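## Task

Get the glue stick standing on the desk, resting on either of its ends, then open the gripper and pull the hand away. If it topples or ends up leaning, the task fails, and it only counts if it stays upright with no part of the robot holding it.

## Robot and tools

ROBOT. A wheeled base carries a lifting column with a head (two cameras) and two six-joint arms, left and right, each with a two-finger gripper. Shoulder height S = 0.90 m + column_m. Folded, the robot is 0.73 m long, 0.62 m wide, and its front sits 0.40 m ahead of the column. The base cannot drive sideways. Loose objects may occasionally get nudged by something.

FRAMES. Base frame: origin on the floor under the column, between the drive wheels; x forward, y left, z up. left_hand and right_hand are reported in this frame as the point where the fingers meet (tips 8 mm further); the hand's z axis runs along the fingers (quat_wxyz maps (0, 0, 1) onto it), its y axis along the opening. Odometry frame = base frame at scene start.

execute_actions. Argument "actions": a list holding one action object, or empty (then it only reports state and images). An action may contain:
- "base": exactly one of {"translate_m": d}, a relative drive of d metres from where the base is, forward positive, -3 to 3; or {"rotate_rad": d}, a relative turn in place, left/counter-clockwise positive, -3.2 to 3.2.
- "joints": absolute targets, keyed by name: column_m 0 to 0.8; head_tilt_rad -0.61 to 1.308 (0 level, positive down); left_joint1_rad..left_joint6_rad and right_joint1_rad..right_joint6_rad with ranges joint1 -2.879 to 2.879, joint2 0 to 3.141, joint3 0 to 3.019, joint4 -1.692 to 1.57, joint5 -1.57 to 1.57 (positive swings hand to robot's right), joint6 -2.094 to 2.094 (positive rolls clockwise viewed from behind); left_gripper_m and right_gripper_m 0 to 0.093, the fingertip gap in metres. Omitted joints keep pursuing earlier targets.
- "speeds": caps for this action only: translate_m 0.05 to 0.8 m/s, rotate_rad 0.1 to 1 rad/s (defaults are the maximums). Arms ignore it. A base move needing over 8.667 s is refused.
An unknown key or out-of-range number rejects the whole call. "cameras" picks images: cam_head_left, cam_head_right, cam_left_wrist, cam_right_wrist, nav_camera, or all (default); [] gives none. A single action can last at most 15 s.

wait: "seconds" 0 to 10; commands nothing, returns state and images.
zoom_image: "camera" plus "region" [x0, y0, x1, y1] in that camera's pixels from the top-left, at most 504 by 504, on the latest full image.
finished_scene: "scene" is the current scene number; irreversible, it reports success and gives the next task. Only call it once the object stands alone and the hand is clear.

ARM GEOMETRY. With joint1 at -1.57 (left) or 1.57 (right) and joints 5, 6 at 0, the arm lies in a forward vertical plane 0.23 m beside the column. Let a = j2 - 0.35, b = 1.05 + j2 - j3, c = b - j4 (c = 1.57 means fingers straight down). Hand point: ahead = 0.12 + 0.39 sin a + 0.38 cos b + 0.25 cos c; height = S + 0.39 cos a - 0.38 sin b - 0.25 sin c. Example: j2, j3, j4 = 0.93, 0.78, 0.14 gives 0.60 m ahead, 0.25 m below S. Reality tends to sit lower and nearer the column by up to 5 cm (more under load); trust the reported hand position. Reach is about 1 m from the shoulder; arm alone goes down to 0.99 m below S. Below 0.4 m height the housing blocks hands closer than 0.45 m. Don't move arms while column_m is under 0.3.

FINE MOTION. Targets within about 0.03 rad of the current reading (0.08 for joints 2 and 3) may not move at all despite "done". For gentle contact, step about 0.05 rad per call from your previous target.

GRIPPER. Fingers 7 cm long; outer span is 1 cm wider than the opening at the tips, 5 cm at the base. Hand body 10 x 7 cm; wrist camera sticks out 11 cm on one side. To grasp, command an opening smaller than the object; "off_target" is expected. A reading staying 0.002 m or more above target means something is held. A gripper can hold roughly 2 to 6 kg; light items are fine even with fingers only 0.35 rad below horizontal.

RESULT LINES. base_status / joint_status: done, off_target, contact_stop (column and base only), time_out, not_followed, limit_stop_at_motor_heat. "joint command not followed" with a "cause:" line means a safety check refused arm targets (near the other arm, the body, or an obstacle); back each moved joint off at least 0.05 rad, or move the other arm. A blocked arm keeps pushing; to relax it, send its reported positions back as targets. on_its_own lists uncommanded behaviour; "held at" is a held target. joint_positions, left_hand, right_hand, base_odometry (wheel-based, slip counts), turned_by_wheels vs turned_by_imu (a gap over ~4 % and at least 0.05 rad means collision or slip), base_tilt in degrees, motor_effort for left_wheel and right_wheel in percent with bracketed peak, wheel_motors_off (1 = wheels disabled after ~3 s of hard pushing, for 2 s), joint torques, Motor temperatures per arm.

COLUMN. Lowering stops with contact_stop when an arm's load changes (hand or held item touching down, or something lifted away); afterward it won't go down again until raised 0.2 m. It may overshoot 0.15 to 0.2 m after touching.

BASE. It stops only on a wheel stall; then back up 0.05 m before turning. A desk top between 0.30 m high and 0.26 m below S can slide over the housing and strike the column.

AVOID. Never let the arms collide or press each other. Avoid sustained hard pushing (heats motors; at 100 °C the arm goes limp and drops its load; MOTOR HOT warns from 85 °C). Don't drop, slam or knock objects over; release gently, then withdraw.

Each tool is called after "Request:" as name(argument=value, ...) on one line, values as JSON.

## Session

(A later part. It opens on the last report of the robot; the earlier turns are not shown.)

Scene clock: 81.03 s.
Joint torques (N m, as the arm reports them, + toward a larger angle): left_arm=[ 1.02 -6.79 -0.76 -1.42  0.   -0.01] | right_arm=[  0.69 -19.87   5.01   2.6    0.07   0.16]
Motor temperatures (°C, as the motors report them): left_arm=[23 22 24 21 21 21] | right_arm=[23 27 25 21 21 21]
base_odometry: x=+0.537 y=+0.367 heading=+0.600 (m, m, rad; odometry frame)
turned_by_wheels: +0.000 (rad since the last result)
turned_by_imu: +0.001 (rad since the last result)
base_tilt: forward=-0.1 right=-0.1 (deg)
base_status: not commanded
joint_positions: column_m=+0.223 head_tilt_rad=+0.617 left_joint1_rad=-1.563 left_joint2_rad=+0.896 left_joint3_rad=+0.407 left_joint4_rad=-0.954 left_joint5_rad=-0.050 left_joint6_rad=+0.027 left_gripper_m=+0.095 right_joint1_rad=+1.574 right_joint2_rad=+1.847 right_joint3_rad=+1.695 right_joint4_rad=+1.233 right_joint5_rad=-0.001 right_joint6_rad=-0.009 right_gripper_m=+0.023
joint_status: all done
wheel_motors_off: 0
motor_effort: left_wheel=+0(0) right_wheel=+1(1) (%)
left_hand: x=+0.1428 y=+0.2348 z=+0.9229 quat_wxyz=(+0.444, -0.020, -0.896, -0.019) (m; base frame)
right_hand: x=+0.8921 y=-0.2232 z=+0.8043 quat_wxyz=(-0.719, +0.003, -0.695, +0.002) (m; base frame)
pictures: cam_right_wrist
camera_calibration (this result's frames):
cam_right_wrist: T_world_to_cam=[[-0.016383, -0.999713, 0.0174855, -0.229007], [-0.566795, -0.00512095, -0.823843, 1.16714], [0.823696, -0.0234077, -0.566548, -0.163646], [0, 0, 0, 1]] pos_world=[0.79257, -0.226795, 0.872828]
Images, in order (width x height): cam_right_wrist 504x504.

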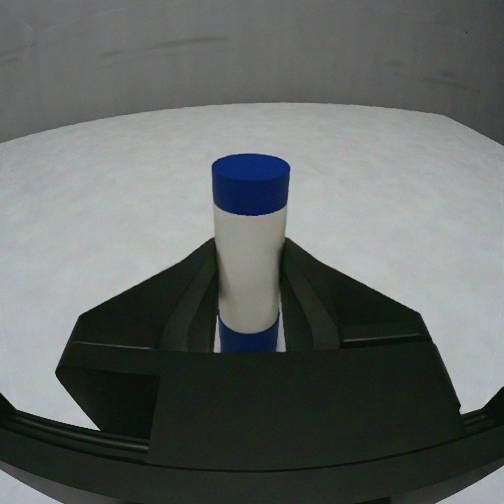

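Joint 4 deflected and its torque dropped, so the stick has touched the desk. Releasing now.

Request:
execute_actions(actions=[{"joints":{"right_gripper_m":0.08}}], cameras=["cam_right_wrist"])

Scene clock: 83.00 s.
Joint torques (N m, as the arm reports them, + toward a larger angle): left_arm=[ 0.98 -6.81 -0.78 -1.42  0.   -0.01] | right_arm=[ -0.12 -18.56   5.16   2.42   0.07   0.06]
Motor temperatures (°C, as the motors report them): left_arm=[23 22 24 21 21 21] | right_arm=[23 27 25 21 21 21]
base_odometry: x=+0.537 y=+0.367 heading=+0.600 (m, m, rad; odometry frame)
turned_by_wheels: +0.000 (rad since the last result)
turned_by_imu: +0.001 (rad since the last result)
base_tilt: forward=-0.1 right=+0.2 (deg)
base_status: not commanded
joint_positions: column_m=+0.223 head_tilt_rad=+0.617 left_joint1_rad=-1.563 left_joint2_rad=+0.896 left_joint3_rad=+0.407 left_joint4_rad=-0.954 left_joint5_rad=-0.050 left_joint6_rad=+0.027 left_gripper_m=+0.095 right_joint1_rad=+1.574 right_joint2_rad=+1.847 right_joint3_rad=+1.695 right_joint4_rad=+1.233 right_joint5_rad=-0.001 right_joint6_rad=-0.009 right_gripper_m=+0.080
joint_status: all done
wheel_motors_off: 0
motor_effort: left_wheel=+0(0) right_wheel=+0(2) (%)
left_hand: x=+0.1428 y=+0.2348 z=+0.9229 quat_wxyz=(+0.444, -0.020, -0.896, -0.019) (m; base frame)
right_hand: x=+0.8921 y=-0.2232 z=+0.8043 quat_wxyz=(-0.719, +0.003, -0.695, +0.002) (m; base frame)
pictures: cam_right_wrist
camera_calibration (this result's frames):
cam_right_wrist: T_world_to_cam=[[-0.016383, -0.999713, 0.0174855, -0.229007], [-0.566795, -0.00512095, -0.823843, 1.16714], [0.823696, -0.0234077, -0.566548, -0.163646], [0, 0, 0, 1]] pos_world=[0.79257, -0.226795, 0.872828]
Images, in order (width x height): cam_right_wrist 504x504.

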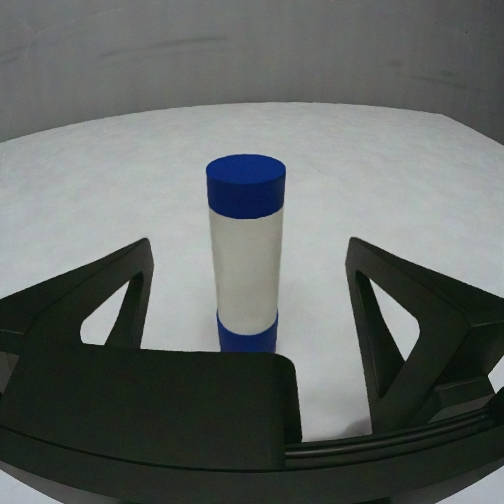

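Request:
execute_actions(actions=[{"base":{"translate_m":-0.4}}], cameras=["cam_right_wrist","cam_head_left"])

Scene clock: 86.57 s.
Joint torques (N m, as the arm reports them, + toward a larger angle): left_arm=[ 0.97 -6.83 -0.79 -1.45  0.   -0.01] | right_arm=[  0.4  -19.56   5.43   2.54   0.     0.07]
Motor temperatures (°C, as the motors report them): left_arm=[23 22 24 21 21 21] | right_arm=[23 27 25 21 21 21]
base_odometry: x=+0.206 y=+0.141 heading=+0.600 (m, m, rad; odometry frame)
turned_by_wheels: +0.000 (rad since the last result)
turned_by_imu: +0.002 (rad since the last result)
base_tilt: forward=+0.0 right=+0.2 (deg)
base_status: done
joint_positions: column_m=+0.223 head_tilt_rad=+0.617 left_joint1_rad=-1.563 left_joint2_rad=+0.896 left_joint3_rad=+0.406 left_joint4_rad=-0.954 left_joint5_rad=-0.050 left_joint6_rad=+0.027 left_gripper_m=+0.095 right_joint1_rad=+1.574 right_joint2_rad=+1.847 right_joint3_rad=+1.694 right_joint4_rad=+1.233 right_joint5_rad=-0.001 right_joint6_rad=-0.009 right_gripper_m=+0.080
joint_status: not commanded
wheel_motors_off: 0
motor_effort: left_wheel=+0(36) right_wheel=-2(37) (%)
left_hand: x=+0.1423 y=+0.2348 z=+0.9230 quat_wxyz=(+0.444, -0.020, -0.895, -0.019) (m; base frame)
right_hand: x=+0.8919 y=-0.2232 z=+0.8040 quat_wxyz=(-0.719, +0.003, -0.695, +0.002) (m; base frame)
pictures: cam_head_left, cam_right_wrist
camera_calibration (this result's frames):
cam_head_left: T_world_to_cam=[[0.00881079, -0.99993, -0.00789271, 0.0503492], [-0.630103, 0.000577109, -0.776511, 0.973889], [0.776461, 0.0118149, -0.630054, 0.642413], [0, 0, 0, 1]] pos_world=[0.114398, 0.0421935, 1.16139]
cam_right_wrist: T_world_to_cam=[[-0.0163677, -0.999713, 0.0174991, -0.229031], [-0.567423, -0.00512303, -0.82341, 1.16696], [0.823264, -0.0234067, -0.567176, -0.162702], [0, 0, 0, 1]] pos_world=[0.792357, -0.226795, 0.872611]
Images, in order (width x height): cam_head_left 896x504, cam_right_wrist 504x504.

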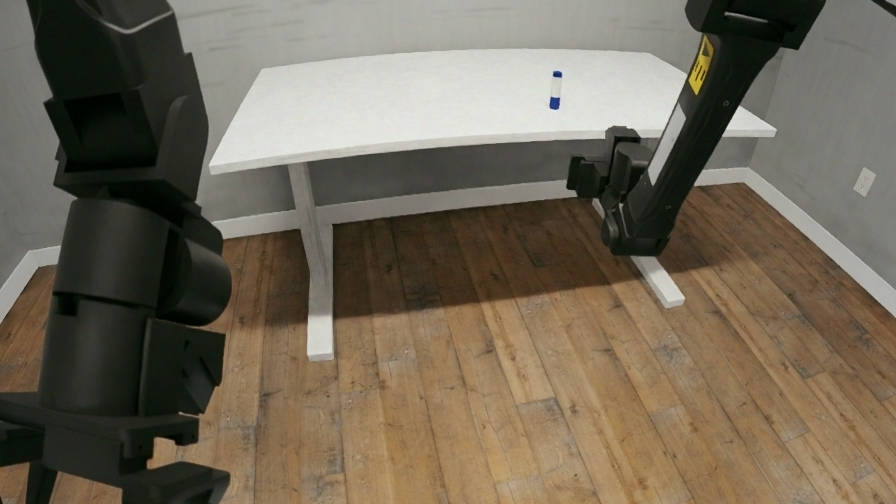

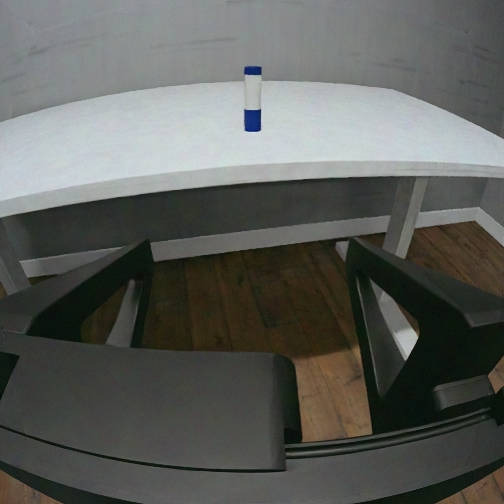

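Request:
finished_scene(scene=1)

The scene is finished: the task was done.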